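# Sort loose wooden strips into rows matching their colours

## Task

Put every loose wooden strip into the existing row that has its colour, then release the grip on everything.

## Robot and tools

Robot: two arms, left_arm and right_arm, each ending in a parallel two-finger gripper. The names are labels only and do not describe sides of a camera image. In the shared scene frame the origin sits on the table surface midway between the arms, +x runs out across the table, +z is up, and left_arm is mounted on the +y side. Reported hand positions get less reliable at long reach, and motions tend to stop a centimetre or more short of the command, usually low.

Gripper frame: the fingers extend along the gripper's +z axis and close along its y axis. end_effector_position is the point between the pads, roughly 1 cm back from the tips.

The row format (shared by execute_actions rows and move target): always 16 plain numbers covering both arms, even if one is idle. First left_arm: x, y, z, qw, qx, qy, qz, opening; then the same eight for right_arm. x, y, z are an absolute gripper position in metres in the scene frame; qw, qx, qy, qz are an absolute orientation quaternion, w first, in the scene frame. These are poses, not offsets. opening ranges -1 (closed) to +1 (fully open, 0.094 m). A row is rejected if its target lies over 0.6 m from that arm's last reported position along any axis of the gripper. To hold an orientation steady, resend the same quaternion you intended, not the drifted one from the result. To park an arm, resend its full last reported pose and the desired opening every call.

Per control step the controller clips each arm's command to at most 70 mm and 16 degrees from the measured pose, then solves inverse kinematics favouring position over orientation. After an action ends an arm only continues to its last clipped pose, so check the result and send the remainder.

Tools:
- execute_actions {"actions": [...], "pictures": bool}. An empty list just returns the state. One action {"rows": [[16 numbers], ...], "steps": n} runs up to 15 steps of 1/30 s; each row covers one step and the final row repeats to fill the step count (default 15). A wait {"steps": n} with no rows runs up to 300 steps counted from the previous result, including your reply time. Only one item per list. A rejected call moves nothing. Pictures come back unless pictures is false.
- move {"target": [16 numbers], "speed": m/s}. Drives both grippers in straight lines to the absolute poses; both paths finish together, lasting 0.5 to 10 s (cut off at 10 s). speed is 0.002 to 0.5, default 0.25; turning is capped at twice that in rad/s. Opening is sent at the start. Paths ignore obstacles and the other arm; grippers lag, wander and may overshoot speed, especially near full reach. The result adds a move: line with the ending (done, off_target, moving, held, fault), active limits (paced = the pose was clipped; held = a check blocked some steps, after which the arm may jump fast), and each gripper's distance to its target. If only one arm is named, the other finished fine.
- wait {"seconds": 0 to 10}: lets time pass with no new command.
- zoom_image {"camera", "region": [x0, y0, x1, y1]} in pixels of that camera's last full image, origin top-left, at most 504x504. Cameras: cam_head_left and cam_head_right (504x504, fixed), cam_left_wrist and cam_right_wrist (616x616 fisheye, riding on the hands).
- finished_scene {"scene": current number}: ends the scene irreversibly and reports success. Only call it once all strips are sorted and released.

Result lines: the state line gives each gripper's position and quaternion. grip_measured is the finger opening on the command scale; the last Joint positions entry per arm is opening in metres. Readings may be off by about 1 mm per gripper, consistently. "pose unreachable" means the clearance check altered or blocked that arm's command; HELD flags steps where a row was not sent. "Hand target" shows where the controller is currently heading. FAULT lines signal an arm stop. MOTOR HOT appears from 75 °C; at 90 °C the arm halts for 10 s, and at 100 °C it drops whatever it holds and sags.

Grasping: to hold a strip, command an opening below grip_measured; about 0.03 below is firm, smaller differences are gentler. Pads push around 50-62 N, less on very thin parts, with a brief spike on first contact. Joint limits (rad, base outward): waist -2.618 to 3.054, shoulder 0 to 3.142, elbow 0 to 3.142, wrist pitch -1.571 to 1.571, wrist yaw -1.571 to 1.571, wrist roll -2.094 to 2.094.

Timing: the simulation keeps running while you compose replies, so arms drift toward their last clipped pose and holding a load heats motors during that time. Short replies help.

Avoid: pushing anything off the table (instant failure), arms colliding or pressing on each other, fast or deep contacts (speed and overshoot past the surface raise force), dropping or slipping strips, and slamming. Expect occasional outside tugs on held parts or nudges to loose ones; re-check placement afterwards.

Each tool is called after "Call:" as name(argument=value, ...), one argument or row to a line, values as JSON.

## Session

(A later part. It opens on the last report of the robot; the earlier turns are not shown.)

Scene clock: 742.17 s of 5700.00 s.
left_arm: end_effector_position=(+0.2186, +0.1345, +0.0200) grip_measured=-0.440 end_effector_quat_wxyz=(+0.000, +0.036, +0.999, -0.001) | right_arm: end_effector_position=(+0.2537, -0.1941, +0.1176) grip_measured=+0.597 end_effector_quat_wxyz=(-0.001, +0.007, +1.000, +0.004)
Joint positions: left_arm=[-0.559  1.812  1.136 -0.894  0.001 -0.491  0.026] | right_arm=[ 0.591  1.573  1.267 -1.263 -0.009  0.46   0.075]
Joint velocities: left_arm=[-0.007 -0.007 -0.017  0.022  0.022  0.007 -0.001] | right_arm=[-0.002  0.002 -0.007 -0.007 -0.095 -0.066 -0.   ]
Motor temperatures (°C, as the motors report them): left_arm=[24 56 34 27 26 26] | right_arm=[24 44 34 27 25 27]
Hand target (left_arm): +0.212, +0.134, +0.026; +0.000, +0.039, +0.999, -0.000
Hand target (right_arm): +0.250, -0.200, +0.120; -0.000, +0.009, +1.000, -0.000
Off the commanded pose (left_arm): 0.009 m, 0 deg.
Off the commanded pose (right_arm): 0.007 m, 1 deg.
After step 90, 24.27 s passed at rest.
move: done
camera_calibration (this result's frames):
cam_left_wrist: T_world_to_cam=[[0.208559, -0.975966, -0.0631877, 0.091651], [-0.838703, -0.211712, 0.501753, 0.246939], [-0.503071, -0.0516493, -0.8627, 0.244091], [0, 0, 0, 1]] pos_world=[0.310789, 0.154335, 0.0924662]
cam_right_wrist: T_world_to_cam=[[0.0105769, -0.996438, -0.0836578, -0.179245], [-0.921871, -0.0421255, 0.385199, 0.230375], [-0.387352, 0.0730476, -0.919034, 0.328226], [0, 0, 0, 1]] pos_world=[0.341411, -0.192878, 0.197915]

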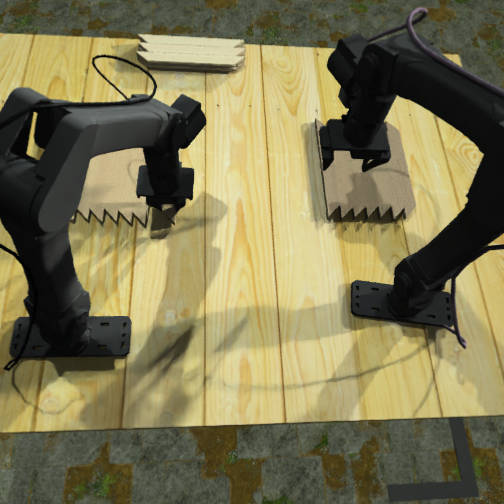

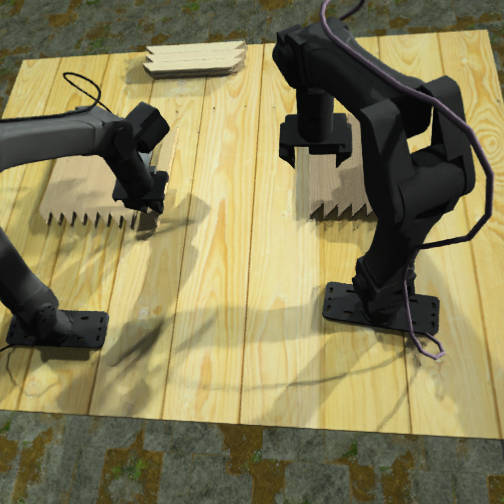

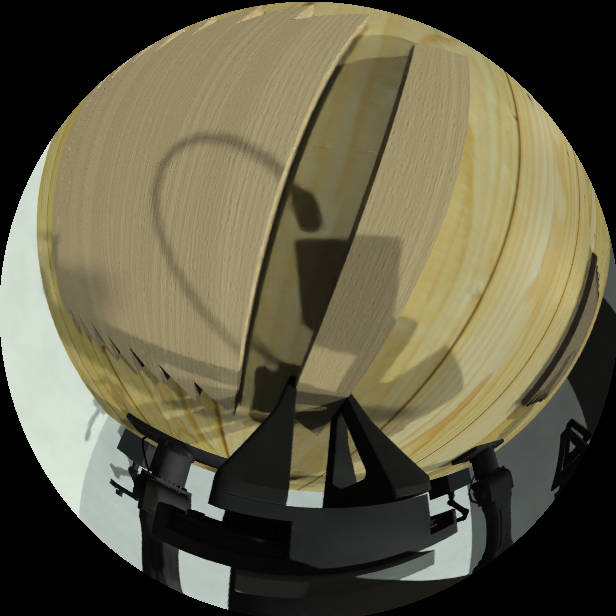

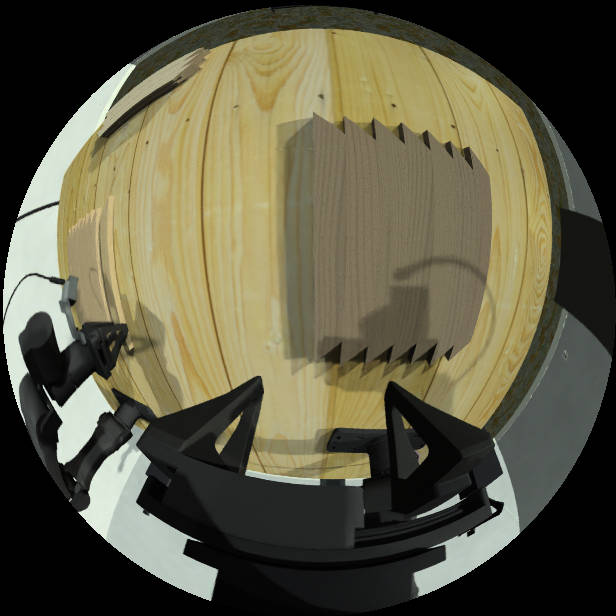

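Call:
move(
  target=[0.207,0.134,0.024,0,0.039,0.999,0,-0.475,0.25,-0.20,0.12,0,0.009,1,0,0.6],
  speed=0.03,
)

Call:
zoom_image(
  camera="cam_head_left",
  region=[60,170,220,260],
)

Scene clock: 749.80 s of 5700.00 s.
left_arm: end_effector_position=(+0.2129, +0.1352, +0.0192) grip_measured=-0.440 end_effector_quat_wxyz=(-0.001, +0.035, +0.999, +0.000) | right_arm: end_effector_position=(+0.2537, -0.1941, +0.1176) grip_measured=+0.597 end_effector_quat_wxyz=(-0.001, +0.007, +1.000, +0.004)
Joint positions: left_arm=[-0.567  1.799  1.115 -0.89   0.001 -0.502  0.026] | right_arm=[ 0.591  1.573  1.267 -1.263 -0.009  0.46   0.075]
Joint velocities: left_arm=[-0.002 -0.002 -0.002  0.007 -0.037 -0.022 -0.001] | right_arm=[ 0.002  0.002  0.002 -0.022 -0.11  -0.022  0.   ]
Motor temperatures (°C, as the motors report them): left_arm=[24 57 34 27 26 26] | right_arm=[24 44 34 27 25 27]
Hand target (left_arm): +0.207, +0.134, +0.024; -0.000, +0.039, +0.999, -0.000
Hand target (right_arm): +0.250, -0.200, +0.120; -0.000, +0.009, +1.000, -0.000
Off the commanded pose (left_arm): 0.008 m, 1 deg.
Off the commanded pose (right_arm): 0.007 m, 1 deg.
After step 90, 3.87 s passed at rest.
move: done
camera_calibration (this result's frames):
cam_left_wrist: T_world_to_cam=[[0.211734, -0.975105, -0.0658773, 0.0927516], [-0.836614, -0.215681, 0.503546, 0.242829], [-0.505219, -0.051504, -0.861453, 0.241007], [0, 0, 0, 1]] pos_world=[0.305277, 0.155229, 0.0914506]
cam_right_wrist: T_world_to_cam=[[0.0105769, -0.996438, -0.0836578, -0.179245], [-0.921871, -0.0421255, 0.385199, 0.230375], [-0.387352, 0.0730476, -0.919034, 0.328226], [0, 0, 0, 1]] pos_world=[0.341411, -0.192878, 0.197915]

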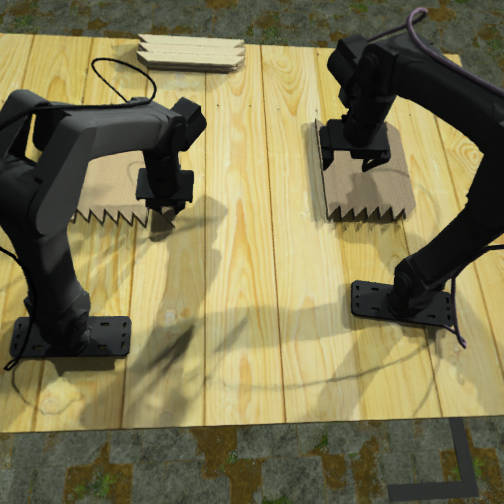

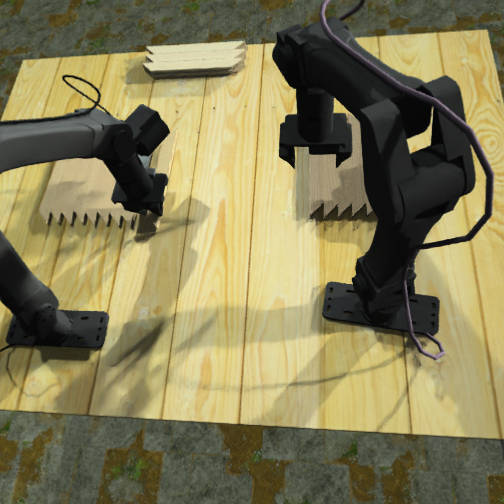

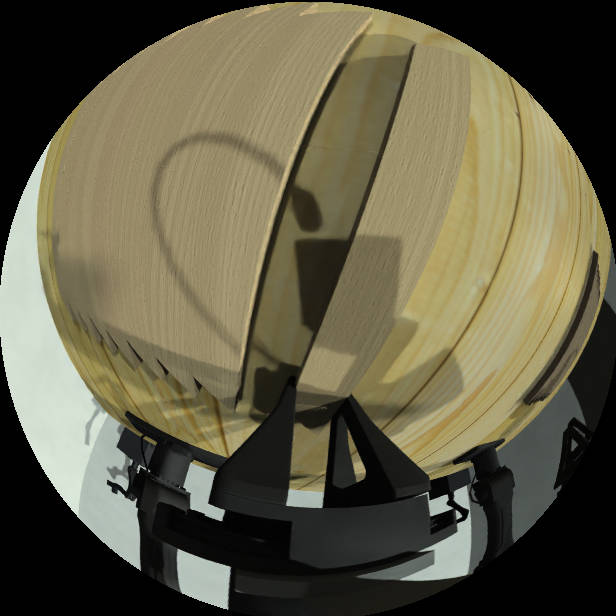

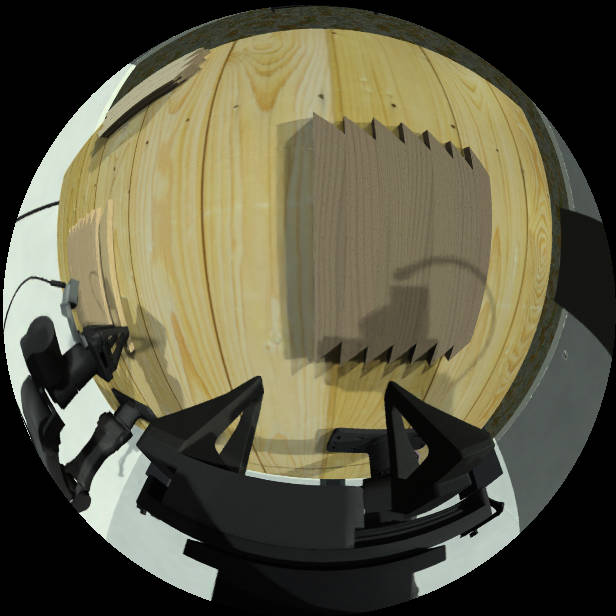

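Region (60, 170, 220, 260) of cam_head_left's 504x504 image, scaled by 3.150, with more detail than that image has; it fills the top 284 rows of this view, and the rest is white.

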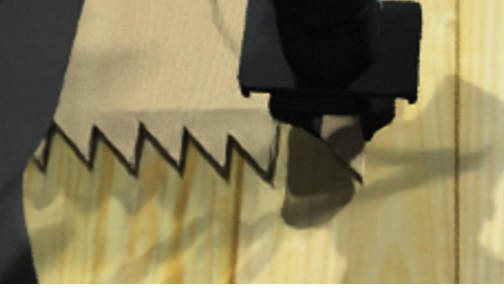

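Call:
move(
  target=[0.209,0.134,0.02,0,0.039,0.999,0,-0.2,0.25,-0.20,0.12,0,0.009,1,0,0.6],
  speed=0.05,
)

Call:
move(
  target=[0.212,0.134,0.075,0,0.039,0.999,0,-0.2,0.25,-0.20,0.12,0,0.009,1,0,0.6],
  speed=0.15,
)

Scene clock: 757.70 s of 5700.00 s.
left_arm: end_effector_position=(+0.2129, +0.1352, +0.0192) grip_measured=-0.202 end_effector_quat_wxyz=(-0.001, +0.035, +0.999, +0.000) | right_arm: end_effector_position=(+0.2537, -0.1941, +0.1176) grip_measured=+0.597 end_effector_quat_wxyz=(-0.001, +0.007, +1.000, +0.004)
Joint positions: left_arm=[-0.567  1.799  1.115 -0.89   0.001 -0.502  0.037] | right_arm=[ 0.591  1.573  1.267 -1.263 -0.009  0.46   0.075]
Joint velocities: left_arm=[ 0.002  0.002 -0.002 -0.007  0.051 -0.007  0.   ] | right_arm=[ 0.007  0.002 -0.042 -0.066 -0.037  0.022  0.001]
Motor temperatures (°C, as the motors report them): left_arm=[24 57 34 27 26 26] | right_arm=[24 44 34 27 25 27]
Hand target (left_arm): +0.209, +0.134, +0.020; -0.000, +0.039, +0.999, -0.000
Hand target (right_arm): +0.250, -0.200, +0.120; -0.000, +0.009, +1.000, -0.000
Off the commanded pose (left_arm): 0.004 m, 1 deg.
Off the commanded pose (right_arm): 0.007 m, 1 deg.
After step 90, 4.20 s passed at rest.
move: done
camera_calibration (this result's frames):
cam_left_wrist: T_world_to_cam=[[0.211734, -0.975105, -0.0658773, 0.0927516], [-0.836614, -0.215681, 0.503546, 0.242829], [-0.505219, -0.051504, -0.861453, 0.241007], [0, 0, 0, 1]] pos_world=[0.305277, 0.155229, 0.0914506]
cam_right_wrist: T_world_to_cam=[[0.0105769, -0.996438, -0.0836578, -0.179245], [-0.921871, -0.0421255, 0.385199, 0.230375], [-0.387352, 0.0730476, -0.919034, 0.328226], [0, 0, 0, 1]] pos_world=[0.341411, -0.192878, 0.197915]

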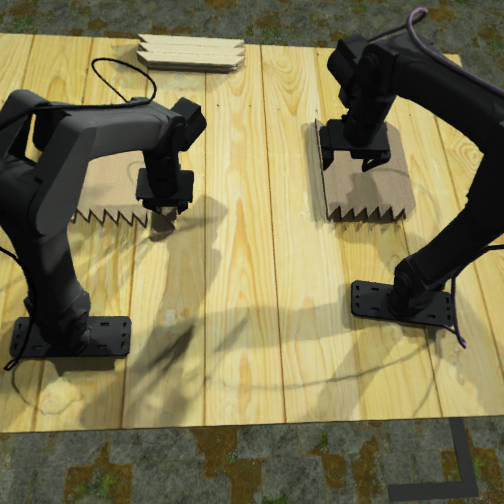

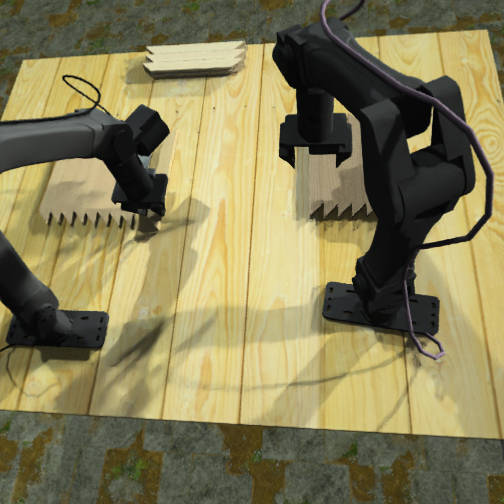

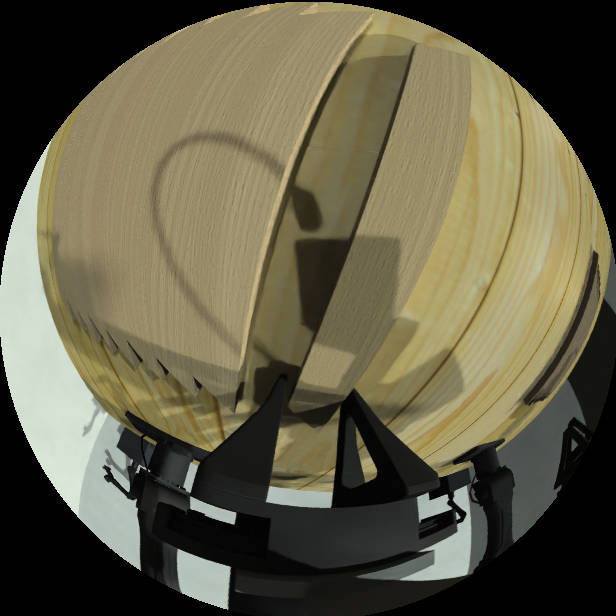

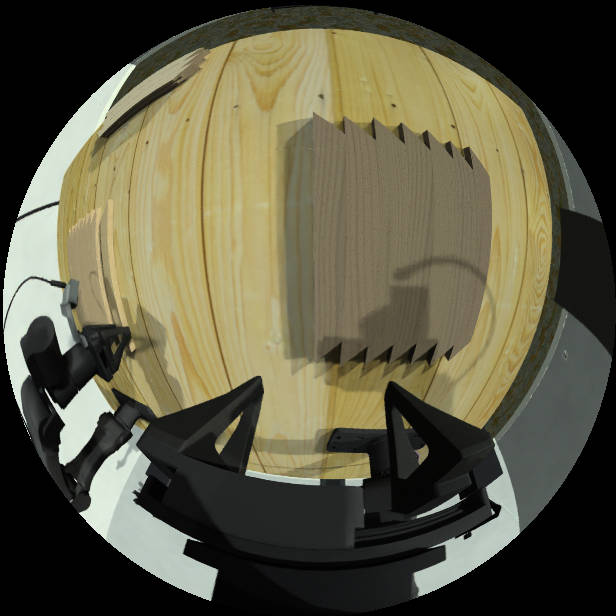

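Scene clock: 758.73 s of 5700.00 s.
left_arm: end_effector_position=(+0.2085, +0.1381, +0.0641) grip_measured=-0.202 end_effector_quat_wxyz=(-0.011, +0.035, +0.999, +0.006) | right_arm: end_effector_position=(+0.2537, -0.1941, +0.1176) grip_measured=+0.597 end_effector_quat_wxyz=(-0.001, +0.007, +1.000, +0.004)
Joint positions: left_arm=[-0.567  1.741  1.235 -1.091  0.001 -0.502  0.037] | right_arm=[ 0.591  1.573  1.267 -1.263 -0.009  0.46   0.075]
Joint velocities: left_arm=[ 0.022  0.002  0.002 -0.095  0.007  0.022  0.   ] | right_arm=[ 0.002  0.002  0.002  0.037  0.051 -0.007 -0.   ]
Motor temperatures (°C, as the motors report them): left_arm=[24 57 34 27 26 26] | right_arm=[24 44 34 27 25 27]
Hand target (left_arm): +0.211, +0.135, +0.075; +0.000, +0.039, +0.999, -0.000
Hand target (right_arm): +0.250, -0.200, +0.120; -0.000, +0.009, +1.000, -0.000
Off the commanded pose (left_arm): 0.012 m, 2 deg.
Off the commanded pose (right_arm): 0.007 m, 1 deg.
move: off_target (left_arm)
camera_calibration (this result's frames):
cam_left_wrist: T_world_to_cam=[[0.210231, -0.974139, -0.0828069, 0.100711], [-0.826291, -0.222315, 0.517512, 0.214981], [-0.522538, -0.0403744, -0.85166, 0.279023], [0, 0, 0, 1]] pos_world=[0.302264, 0.157165, 0.134717]
cam_right_wrist: T_world_to_cam=[[0.0105769, -0.996438, -0.0836578, -0.179245], [-0.921871, -0.0421255, 0.385199, 0.230375], [-0.387352, 0.0730476, -0.919034, 0.328226], [0, 0, 0, 1]] pos_world=[0.341411, -0.192878, 0.197915]

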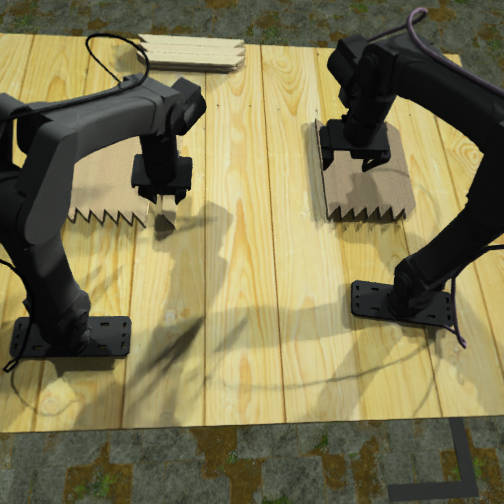

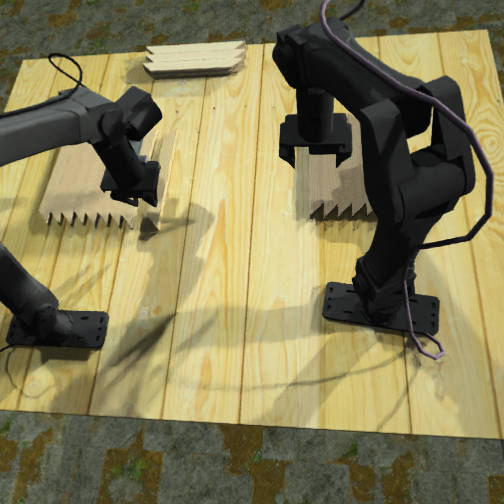

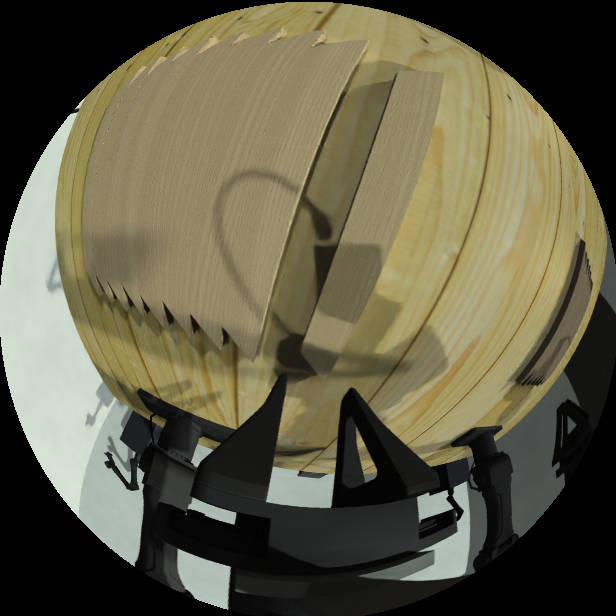

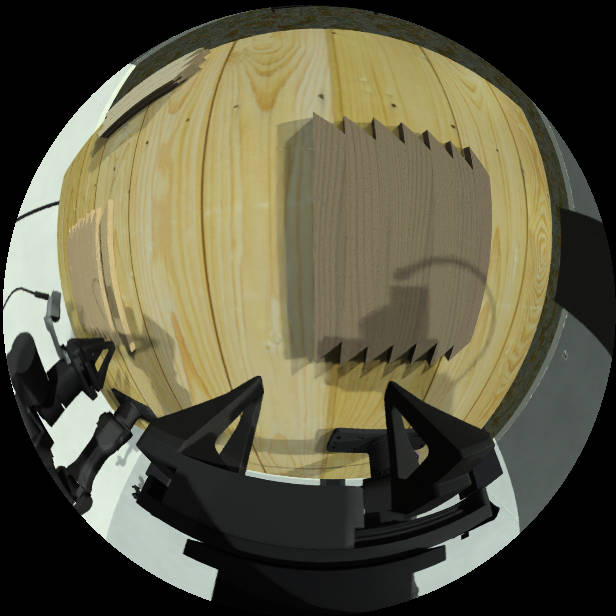

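Call:
zoom_image(
  camera="cam_left_wrist",
  region=[200,290,400,410],
)

Region (200, 290, 400, 410) of cam_left_wrist's 616x616 image, scaled by 2.520, with more detail than that image has; it fills the top 302 rows of this view, and the rest is white.

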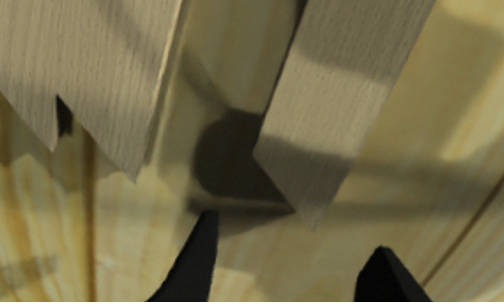

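Call:
move(
  target=[0.292,0.085,0.065,0,0.734,0.679,0,0.6,0.25,-0.20,0.12,0,0.009,1,0,0.6],
  speed=0.3,
)

Call:
move(
  target=[0.292,0.085,0.016,0,0.734,0.679,0,0.6,0.25,-0.20,0.12,0,0.009,1,0,0.6],
  speed=0.12,
)

Scene clock: 783.60 s of 5700.00 s.
left_arm: end_effector_position=(+0.2880, +0.0870, +0.0610) grip_measured=+0.598 end_effector_quat_wxyz=(-0.003, +0.730, +0.683, -0.001) | right_arm: end_effector_position=(+0.2537, -0.1941, +0.1176) grip_measured=+0.597 end_effector_quat_wxyz=(-0.001, +0.007, +1.000, +0.004)
Joint positions: left_arm=[-0.567  2.08   1.682 -1.179  0.001  1.066  0.075] | right_arm=[ 0.591  1.573  1.267 -1.263 -0.009  0.46   0.075]
Joint velocities: left_arm=[ 0.007  0.007 -0.002 -0.037  0.022  0.007 -0.   ] | right_arm=[-0.007 -0.002 -0.002  0.007 -0.022  0.022  0.   ]
Motor temperatures (°C, as the motors report them): left_arm=[24 56 36 27 26 26] | right_arm=[24 44 34 27 25 27]
Hand target (left_arm): +0.291, +0.084, +0.066; +0.000, +0.734, +0.679, +0.000
Hand target (right_arm): +0.250, -0.200, +0.120; -0.000, +0.009, +1.000, -0.000
Off the commanded pose (left_arm): 0.006 m, 1 deg.
Off the commanded pose (right_arm): 0.007 m, 1 deg.
After step 90, 18.63 s passed at rest.
move: done
camera_calibration (this result's frames):
cam_left_wrist: T_world_to_cam=[[-0.974876, -0.214559, -0.0598394, 0.307748], [-0.214943, 0.835646, 0.505466, 0.00354997], [-0.0584478, 0.505628, -0.860769, 0.135253], [0, 0, 0, 1]] pos_world=[0.308684, -0.00532395, 0.133042]
cam_right_wrist: T_world_to_cam=[[0.0105769, -0.996438, -0.0836578, -0.179245], [-0.921871, -0.0421255, 0.385199, 0.230375], [-0.387352, 0.0730476, -0.919034, 0.328226], [0, 0, 0, 1]] pos_world=[0.341411, -0.192878, 0.197915]

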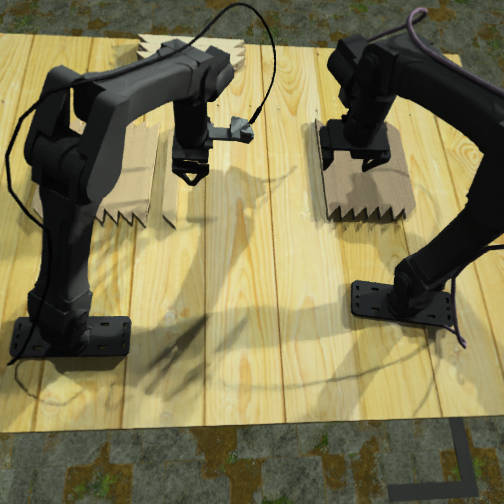

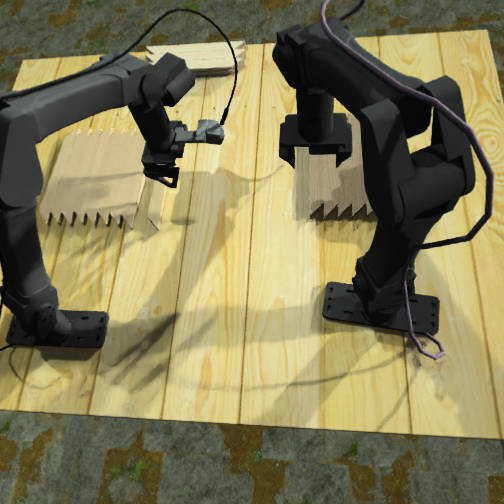

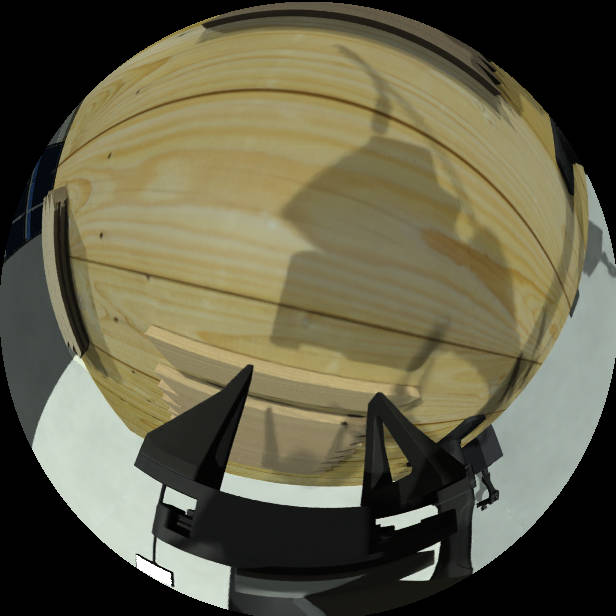

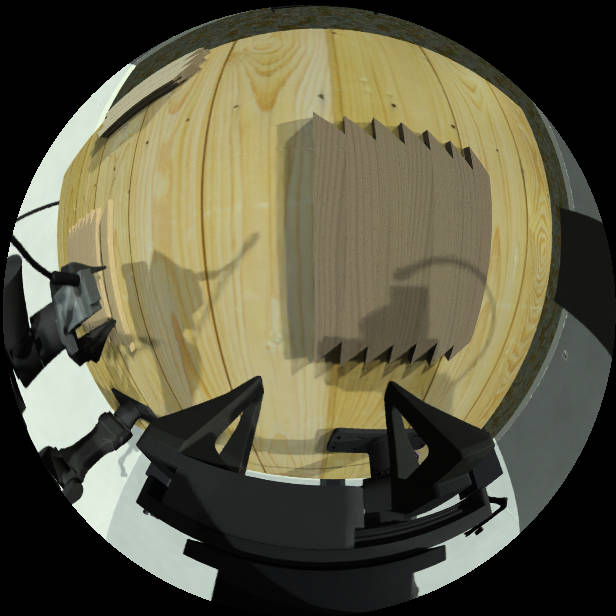

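Scene clock: 784.60 s of 5700.00 s.
left_arm: end_effector_position=(+0.2920, +0.0845, +0.0204) grip_measured=+0.598 end_effector_quat_wxyz=(-0.001, +0.733, +0.681, -0.000) | right_arm: end_effector_position=(+0.2537, -0.1941, +0.1176) grip_measured=+0.597 end_effector_quat_wxyz=(-0.001, +0.007, +1.000, +0.004)
Joint positions: left_arm=[-0.567  2.13   1.594 -1.036 -0.     1.073  0.075] | right_arm=[ 0.591  1.573  1.267 -1.263 -0.009  0.46   0.075]
Joint velocities: left_arm=[-0.017 -0.007 -0.012  0.066 -0.022  0.037 -0.001] | right_arm=[-0.007 -0.007  0.002 -0.037  0.007 -0.051 -0.   ]
Motor temperatures (°C, as the motors report them): left_arm=[24 56 36 27 26 26] | right_arm=[24 44 34 27 25 27]
Hand target (left_arm): +0.293, +0.085, +0.016; -0.000, +0.734, +0.679, +0.000
Hand target (right_arm): +0.250, -0.200, +0.120; -0.000, +0.009, +1.000, -0.000
Off the commanded pose (left_arm): 0.004 m, 0 deg.
Off the commanded pose (right_arm): 0.007 m, 1 deg.
move: done
camera_calibration (this result's frames):
cam_left_wrist: T_world_to_cam=[[-0.976124, -0.207614, -0.0638627, 0.308641], [-0.211178, 0.838232, 0.502764, 0.02572], [-0.0508489, 0.504246, -0.862061, 0.0997688], [0, 0, 0, 1]] pos_world=[0.311776, -0.00778935, 0.0927864]
cam_right_wrist: T_world_to_cam=[[0.0105769, -0.996438, -0.0836578, -0.179245], [-0.921871, -0.0421255, 0.385199, 0.230375], [-0.387352, 0.0730476, -0.919034, 0.328226], [0, 0, 0, 1]] pos_world=[0.341411, -0.192878, 0.197915]

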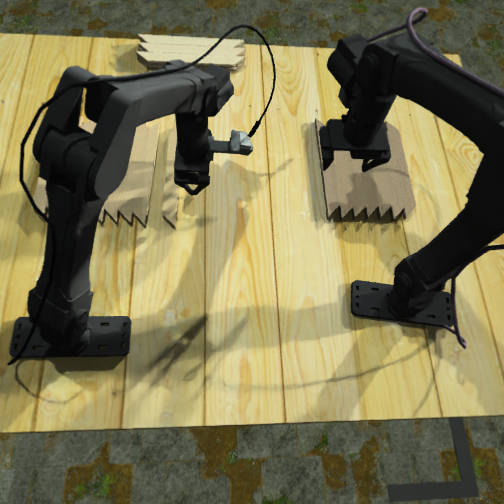

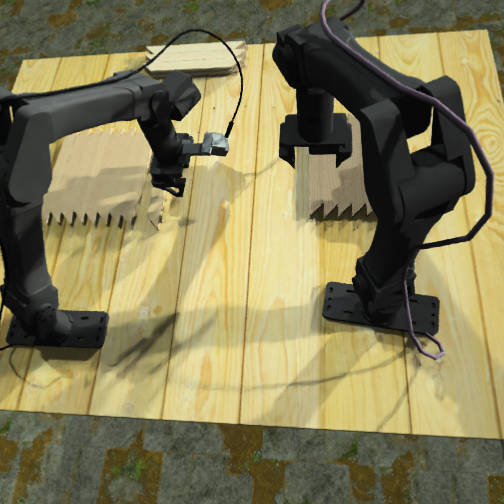

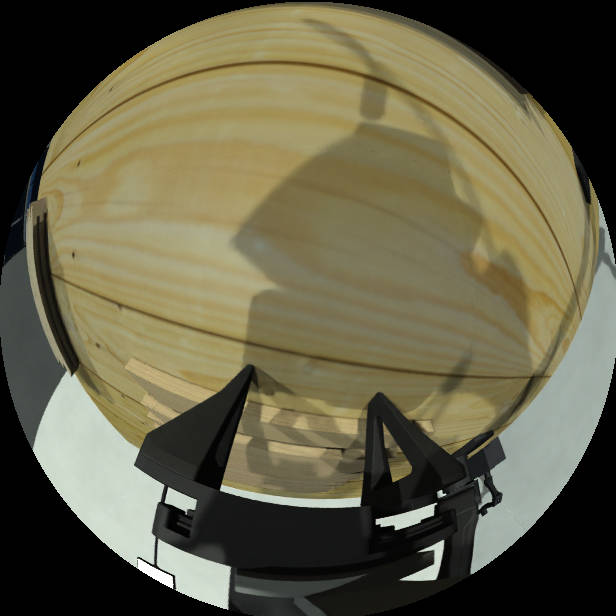

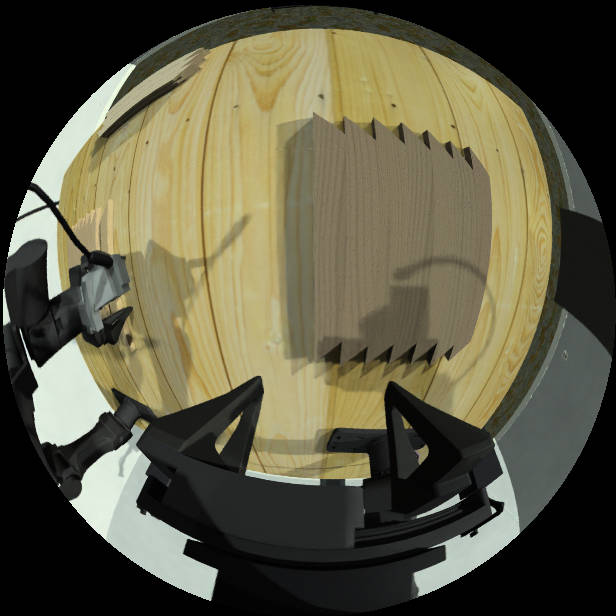

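Call:
move(
  target=[0.290,0.153,0.014,0,0.734,0.679,0,0.6,0.25,-0.20,0.12,0,0.009,1,0,0.6],
  speed=0.035,
)

Scene clock: 792.07 s of 5700.00 s.
left_arm: end_effector_position=(+0.2971, +0.1345, +0.0176) grip_measured=+0.598 end_effector_quat_wxyz=(+0.020, +0.741, +0.671, -0.004) | right_arm: end_effector_position=(+0.2537, -0.1941, +0.1176) grip_measured=+0.597 end_effector_quat_wxyz=(-0.001, +0.007, +1.000, +0.004)
Joint positions: left_arm=[-0.439  2.028  1.425 -0.933  0.023  1.227  0.075] | right_arm=[ 0.591  1.573  1.267 -1.263 -0.009  0.46   0.075]
Joint velocities: left_arm=[-0.012  0.002 -0.012  0.051  0.022 -0.037  0.   ] | right_arm=[-0.012 -0.002  0.007  0.007 -0.007  0.022  0.   ]
Motor temperatures (°C, as the motors report them): left_arm=[24 57 35 27 26 26] | right_arm=[24 44 34 27 25 27]
Hand target (left_arm): +0.291, +0.153, +0.014; -0.001, +0.734, +0.679, +0.000
Hand target (right_arm): +0.250, -0.200, +0.120; -0.000, +0.009, +1.000, -0.000
Off the commanded pose (left_arm): 0.020 m, 3 deg.
Off the commanded pose (right_arm): 0.007 m, 1 deg.
After step 90, 2.27 s passed at rest.
move: off_target (left_arm)
camera_calibration (this result's frames):
cam_left_wrist: T_world_to_cam=[[-0.979503, -0.185192, -0.0792342, 0.32203], [-0.200591, 0.860933, 0.467502, -0.0192033], [-0.0183622, 0.473813, -0.880434, 0.0671092], [0, 0, 0, 1]] pos_world=[0.31281, 0.0443728, 0.0935786]
cam_right_wrist: T_world_to_cam=[[0.0105769, -0.996438, -0.0836578, -0.179245], [-0.921871, -0.0421255, 0.385199, 0.230375], [-0.387352, 0.0730476, -0.919034, 0.328226], [0, 0, 0, 1]] pos_world=[0.341411, -0.192878, 0.197915]

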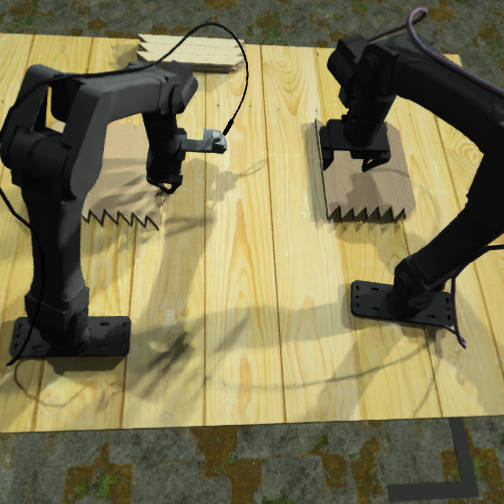

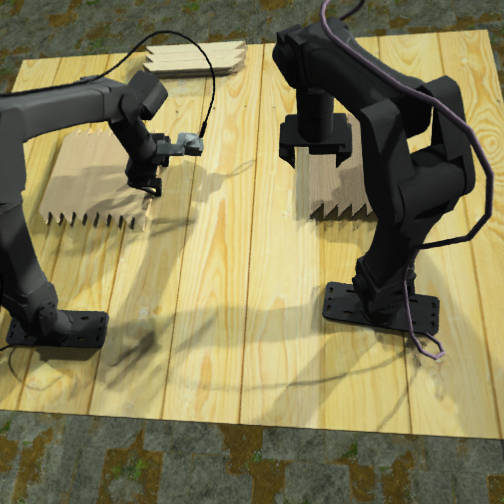

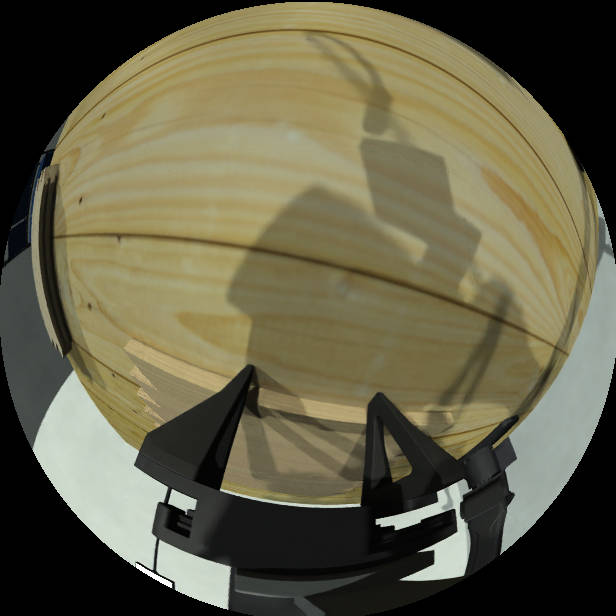

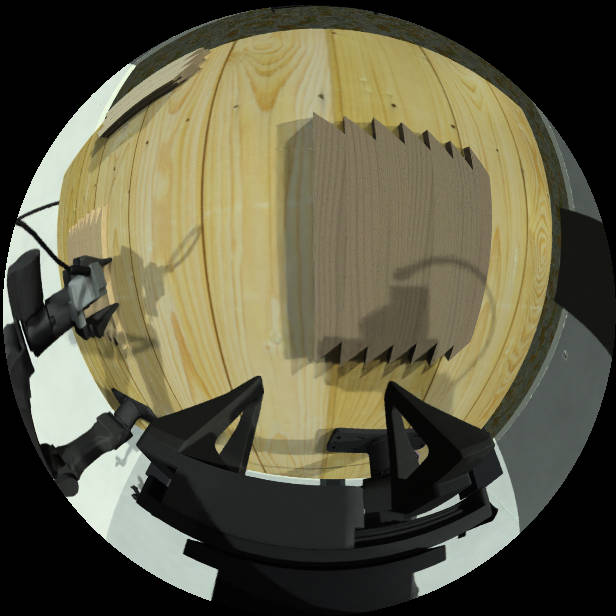

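Flush at y=0.1345 as predicted. Back off and retreat to inspect.

Call:
move(
  target=[0.292,0.115,0.04,0,0.734,0.679,0,0.6,0.25,-0.20,0.12,0,0.009,1,0,0.6],
  speed=0.1,
)

Call:
move(
  target=[0.30,0.05,0.13,0,0.734,0.679,0,0.6,0.30,-0.08,0.13,0,0.009,1,0,0.6],
  speed=0.2,
)

Scene clock: 797.47 s of 5700.00 s.
left_arm: end_effector_position=(+0.2884, +0.1187, +0.0353) grip_measured=+0.598 end_effector_quat_wxyz=(-0.002, +0.733, +0.680, -0.005) | right_arm: end_effector_position=(+0.2537, -0.1941, +0.1176) grip_measured=+0.597 end_effector_quat_wxyz=(-0.001, +0.007, +1.000, +0.004)
Joint positions: left_arm=[-0.493  2.041  1.519 -1.054  0.008  1.149  0.075] | right_arm=[ 0.591  1.573  1.267 -1.263 -0.009  0.46   0.075]
Joint velocities: left_arm=[-0.002 -0.022 -0.002 -0.095  0.007 -0.051 -0.001] | right_arm=[ 0.007 -0.007 -0.012 -0.022 -0.081 -0.007 -0.001]
Motor temperatures (°C, as the motors report them): left_arm=[24 57 34 27 26 26] | right_arm=[24 44 34 27 25 27]
Hand target (left_arm): +0.291, +0.115, +0.040; +0.001, +0.734, +0.679, -0.001
Hand target (right_arm): +0.250, -0.200, +0.120; -0.000, +0.009, +1.000, -0.000
Off the commanded pose (left_arm): 0.007 m, 1 deg.
Off the commanded pose (right_arm): 0.007 m, 1 deg.
After step 90, 1.33 s passed at rest.
move: done
camera_calibration (this result's frames):
cam_left_wrist: T_world_to_cam=[[-0.977051, -0.205682, -0.055371, 0.31288], [-0.205409, 0.841021, 0.500491, -0.0130246], [-0.0563736, 0.500379, -0.863969, 0.0972784], [0, 0, 0, 1]] pos_world=[0.308509, 0.0266316, 0.107889]
cam_right_wrist: T_world_to_cam=[[0.0105769, -0.996438, -0.0836578, -0.179245], [-0.921871, -0.0421255, 0.385199, 0.230375], [-0.387352, 0.0730476, -0.919034, 0.328226], [0, 0, 0, 1]] pos_world=[0.341411, -0.192878, 0.197915]

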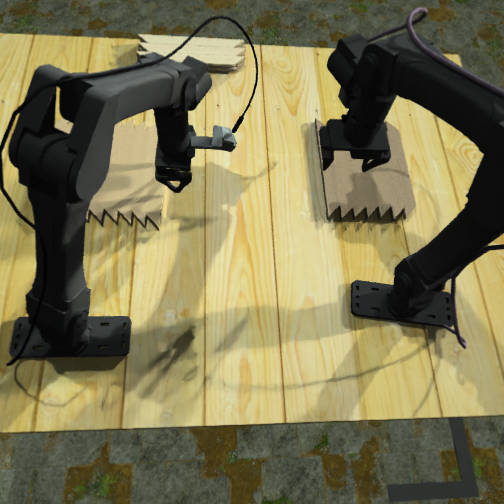

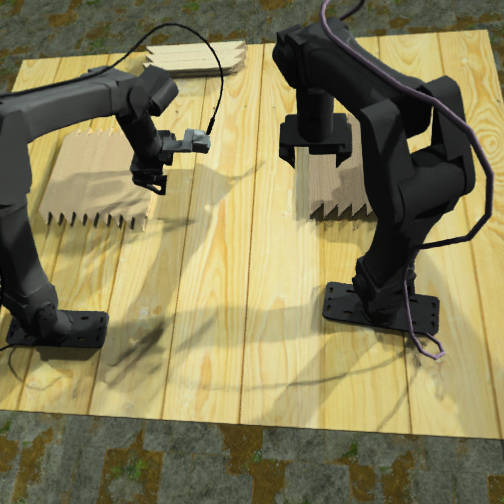

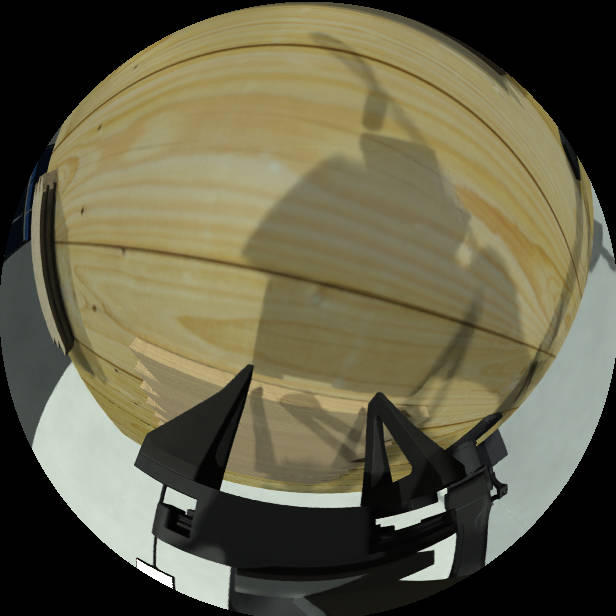

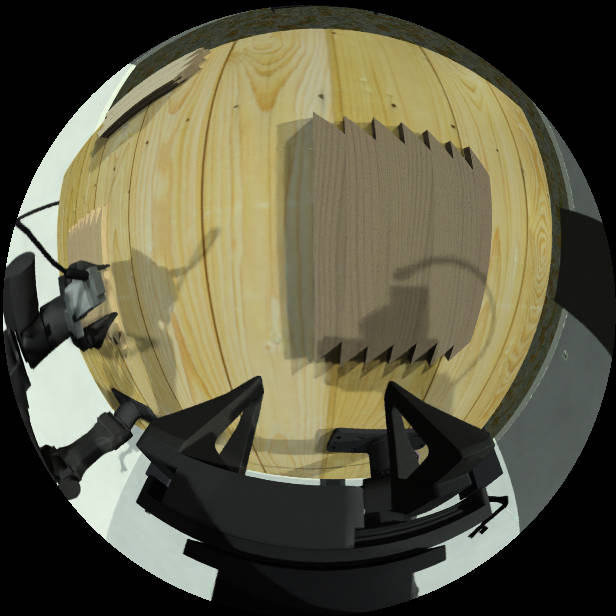

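Scene clock: 798.47 s of 5700.00 s.
left_arm: end_effector_position=(+0.3095, +0.0564, +0.1187) grip_measured=+0.598 end_effector_quat_wxyz=(+0.033, +0.735, +0.677, +0.009) | right_arm: end_effector_position=(+0.2897, -0.1080, +0.1215) grip_measured=+0.597 end_effector_quat_wxyz=(+0.005, -0.005, +1.000, +0.006)
Joint positions: left_arm=[-0.602  2.145  2.009 -1.367 -0.003  1.049  0.075] | right_arm=[ 0.772  1.848  1.598 -1.305 -0.005  0.617  0.075]
Joint velocities: left_arm=[-0.002 -0.022  0.002  0.007  0.022 -0.066 -0.   ] | right_arm=[-0.002 -0.002 -0.007 -0.022 -0.007  0.007  0.001]
Motor temperatures (°C, as the motors report them): left_arm=[24 58 35 27 26 26] | right_arm=[24 44 34 27 25 27]
Hand target (left_arm): +0.308, +0.058, +0.119; +0.030, +0.736, +0.677, +0.008
Hand target (right_arm): +0.288, -0.110, +0.123; +0.004, -0.005, +1.000, +0.008
Off the commanded pose (left_arm): 0.016 m, 4 deg.
Off the commanded pose (right_arm): 0.031 m, 2 deg.
move: held (left_arm, right_arm); limits=held; held on 13 of 30 steps (right_arm, left_arm), including the last (right_arm, left_arm)
pose unreachable (left arm): on one or more control steps of this call this arm could not follow its commanded pose, so it was not sent that pose on those steps. On the call's last step it was still not sent that pose. It may still have moved: this result reports where it is.
cause: the commanded pose would bring a part of the arm too close to another arm (this arm's wrist (the part past joint 4) and the other arm's wrist (the part past joint 4)).
pose unreachable (right arm): on one or more control steps of this call this arm could not follow its commanded pose, so it was not sent that pose on those steps. On the call's last step it was still not sent that pose. It may still have moved: this result reports where it is.
cause: the commanded pose would bring a part of the arm too close to another arm (this arm's wrist (the part past joint 4) and the other arm's wrist (the part past joint 4)).
camera_calibration (this result's frames):
cam_left_wrist: T_world_to_cam=[[-0.972918, -0.201286, -0.11364, 0.330636], [-0.231092, 0.857946, 0.45883, 0.0138397], [0.00514118, 0.472666, -0.881227, 0.186267], [0, 0, 0, 1]] pos_world=[0.323923, -0.0333632, 0.195367]
cam_right_wrist: T_world_to_cam=[[0.035875, -0.995514, -0.0875444, -0.100275], [-0.925018, -0.0662329, 0.374105, 0.265306], [-0.378225, 0.0675592, -0.923245, 0.336691], [0, 0, 0, 1]] pos_world=[0.376355, -0.105, 0.202817]

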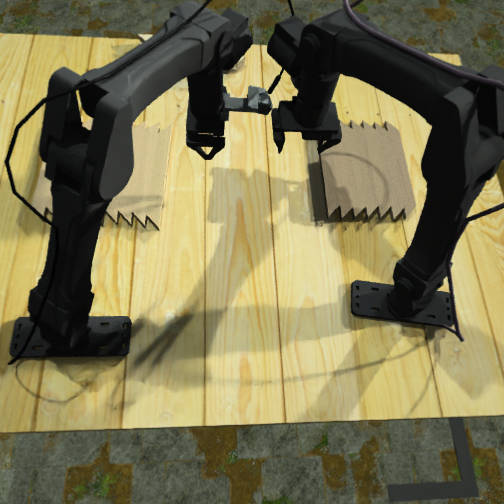

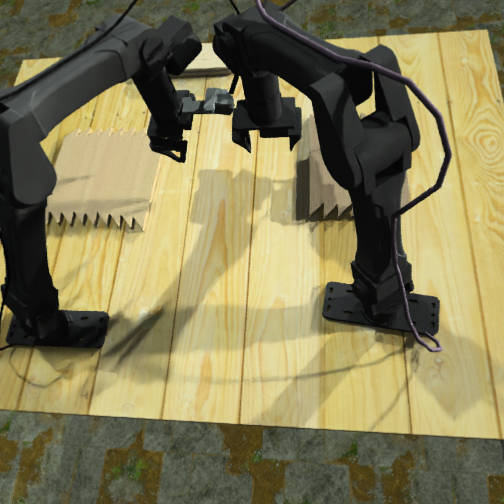

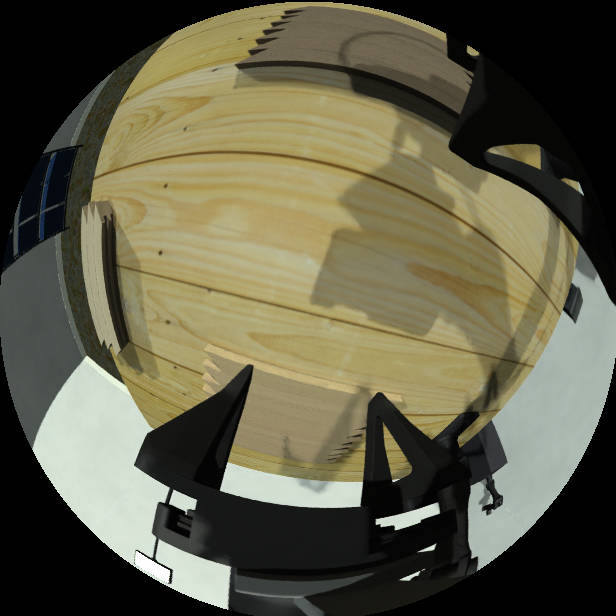

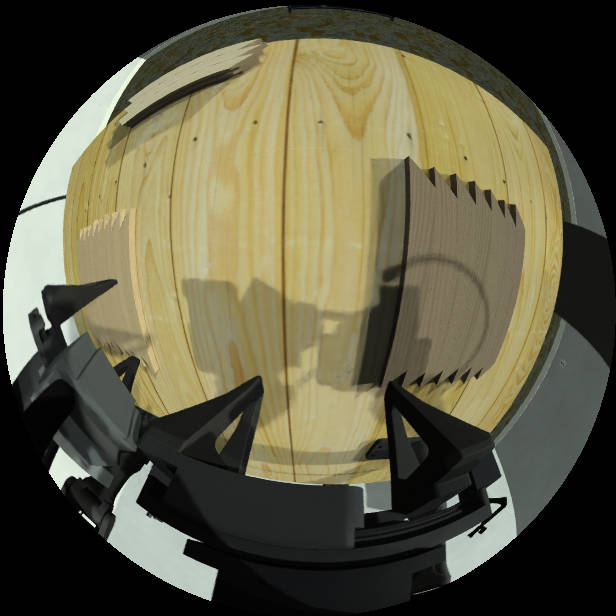

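Call:
zoom_image(
  camera="cam_head_right",
  region=[30,115,190,245],
)

Call:
zoom_image(
  camera="cam_head_left",
  region=[290,110,450,240],
)

Region (30, 115, 190, 245) of cam_head_right's 504x504 image, scaled by 3.150, with more detail than that image has; it fills the top 410 rows of this view, and the rest is white.

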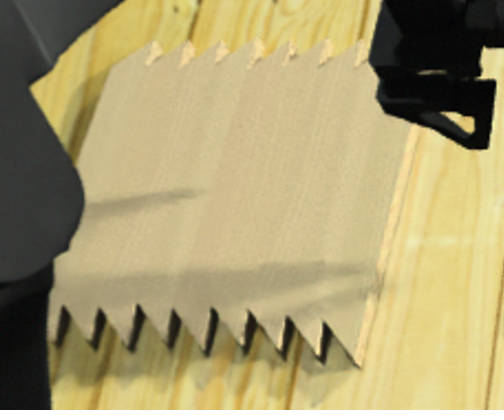

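Region (290, 110, 450, 240) of cam_head_left's 504x504 image, scaled by 3.150, with more detail than that image has; it fills the top 410 rows of this view, and the rest is white.

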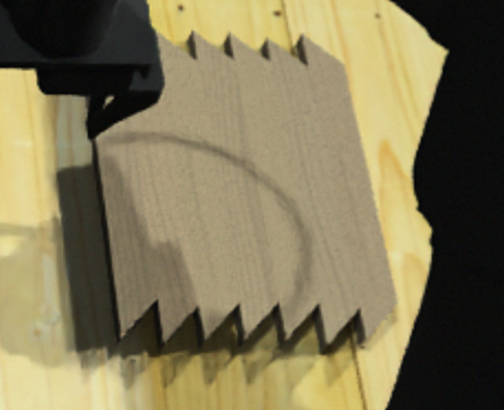

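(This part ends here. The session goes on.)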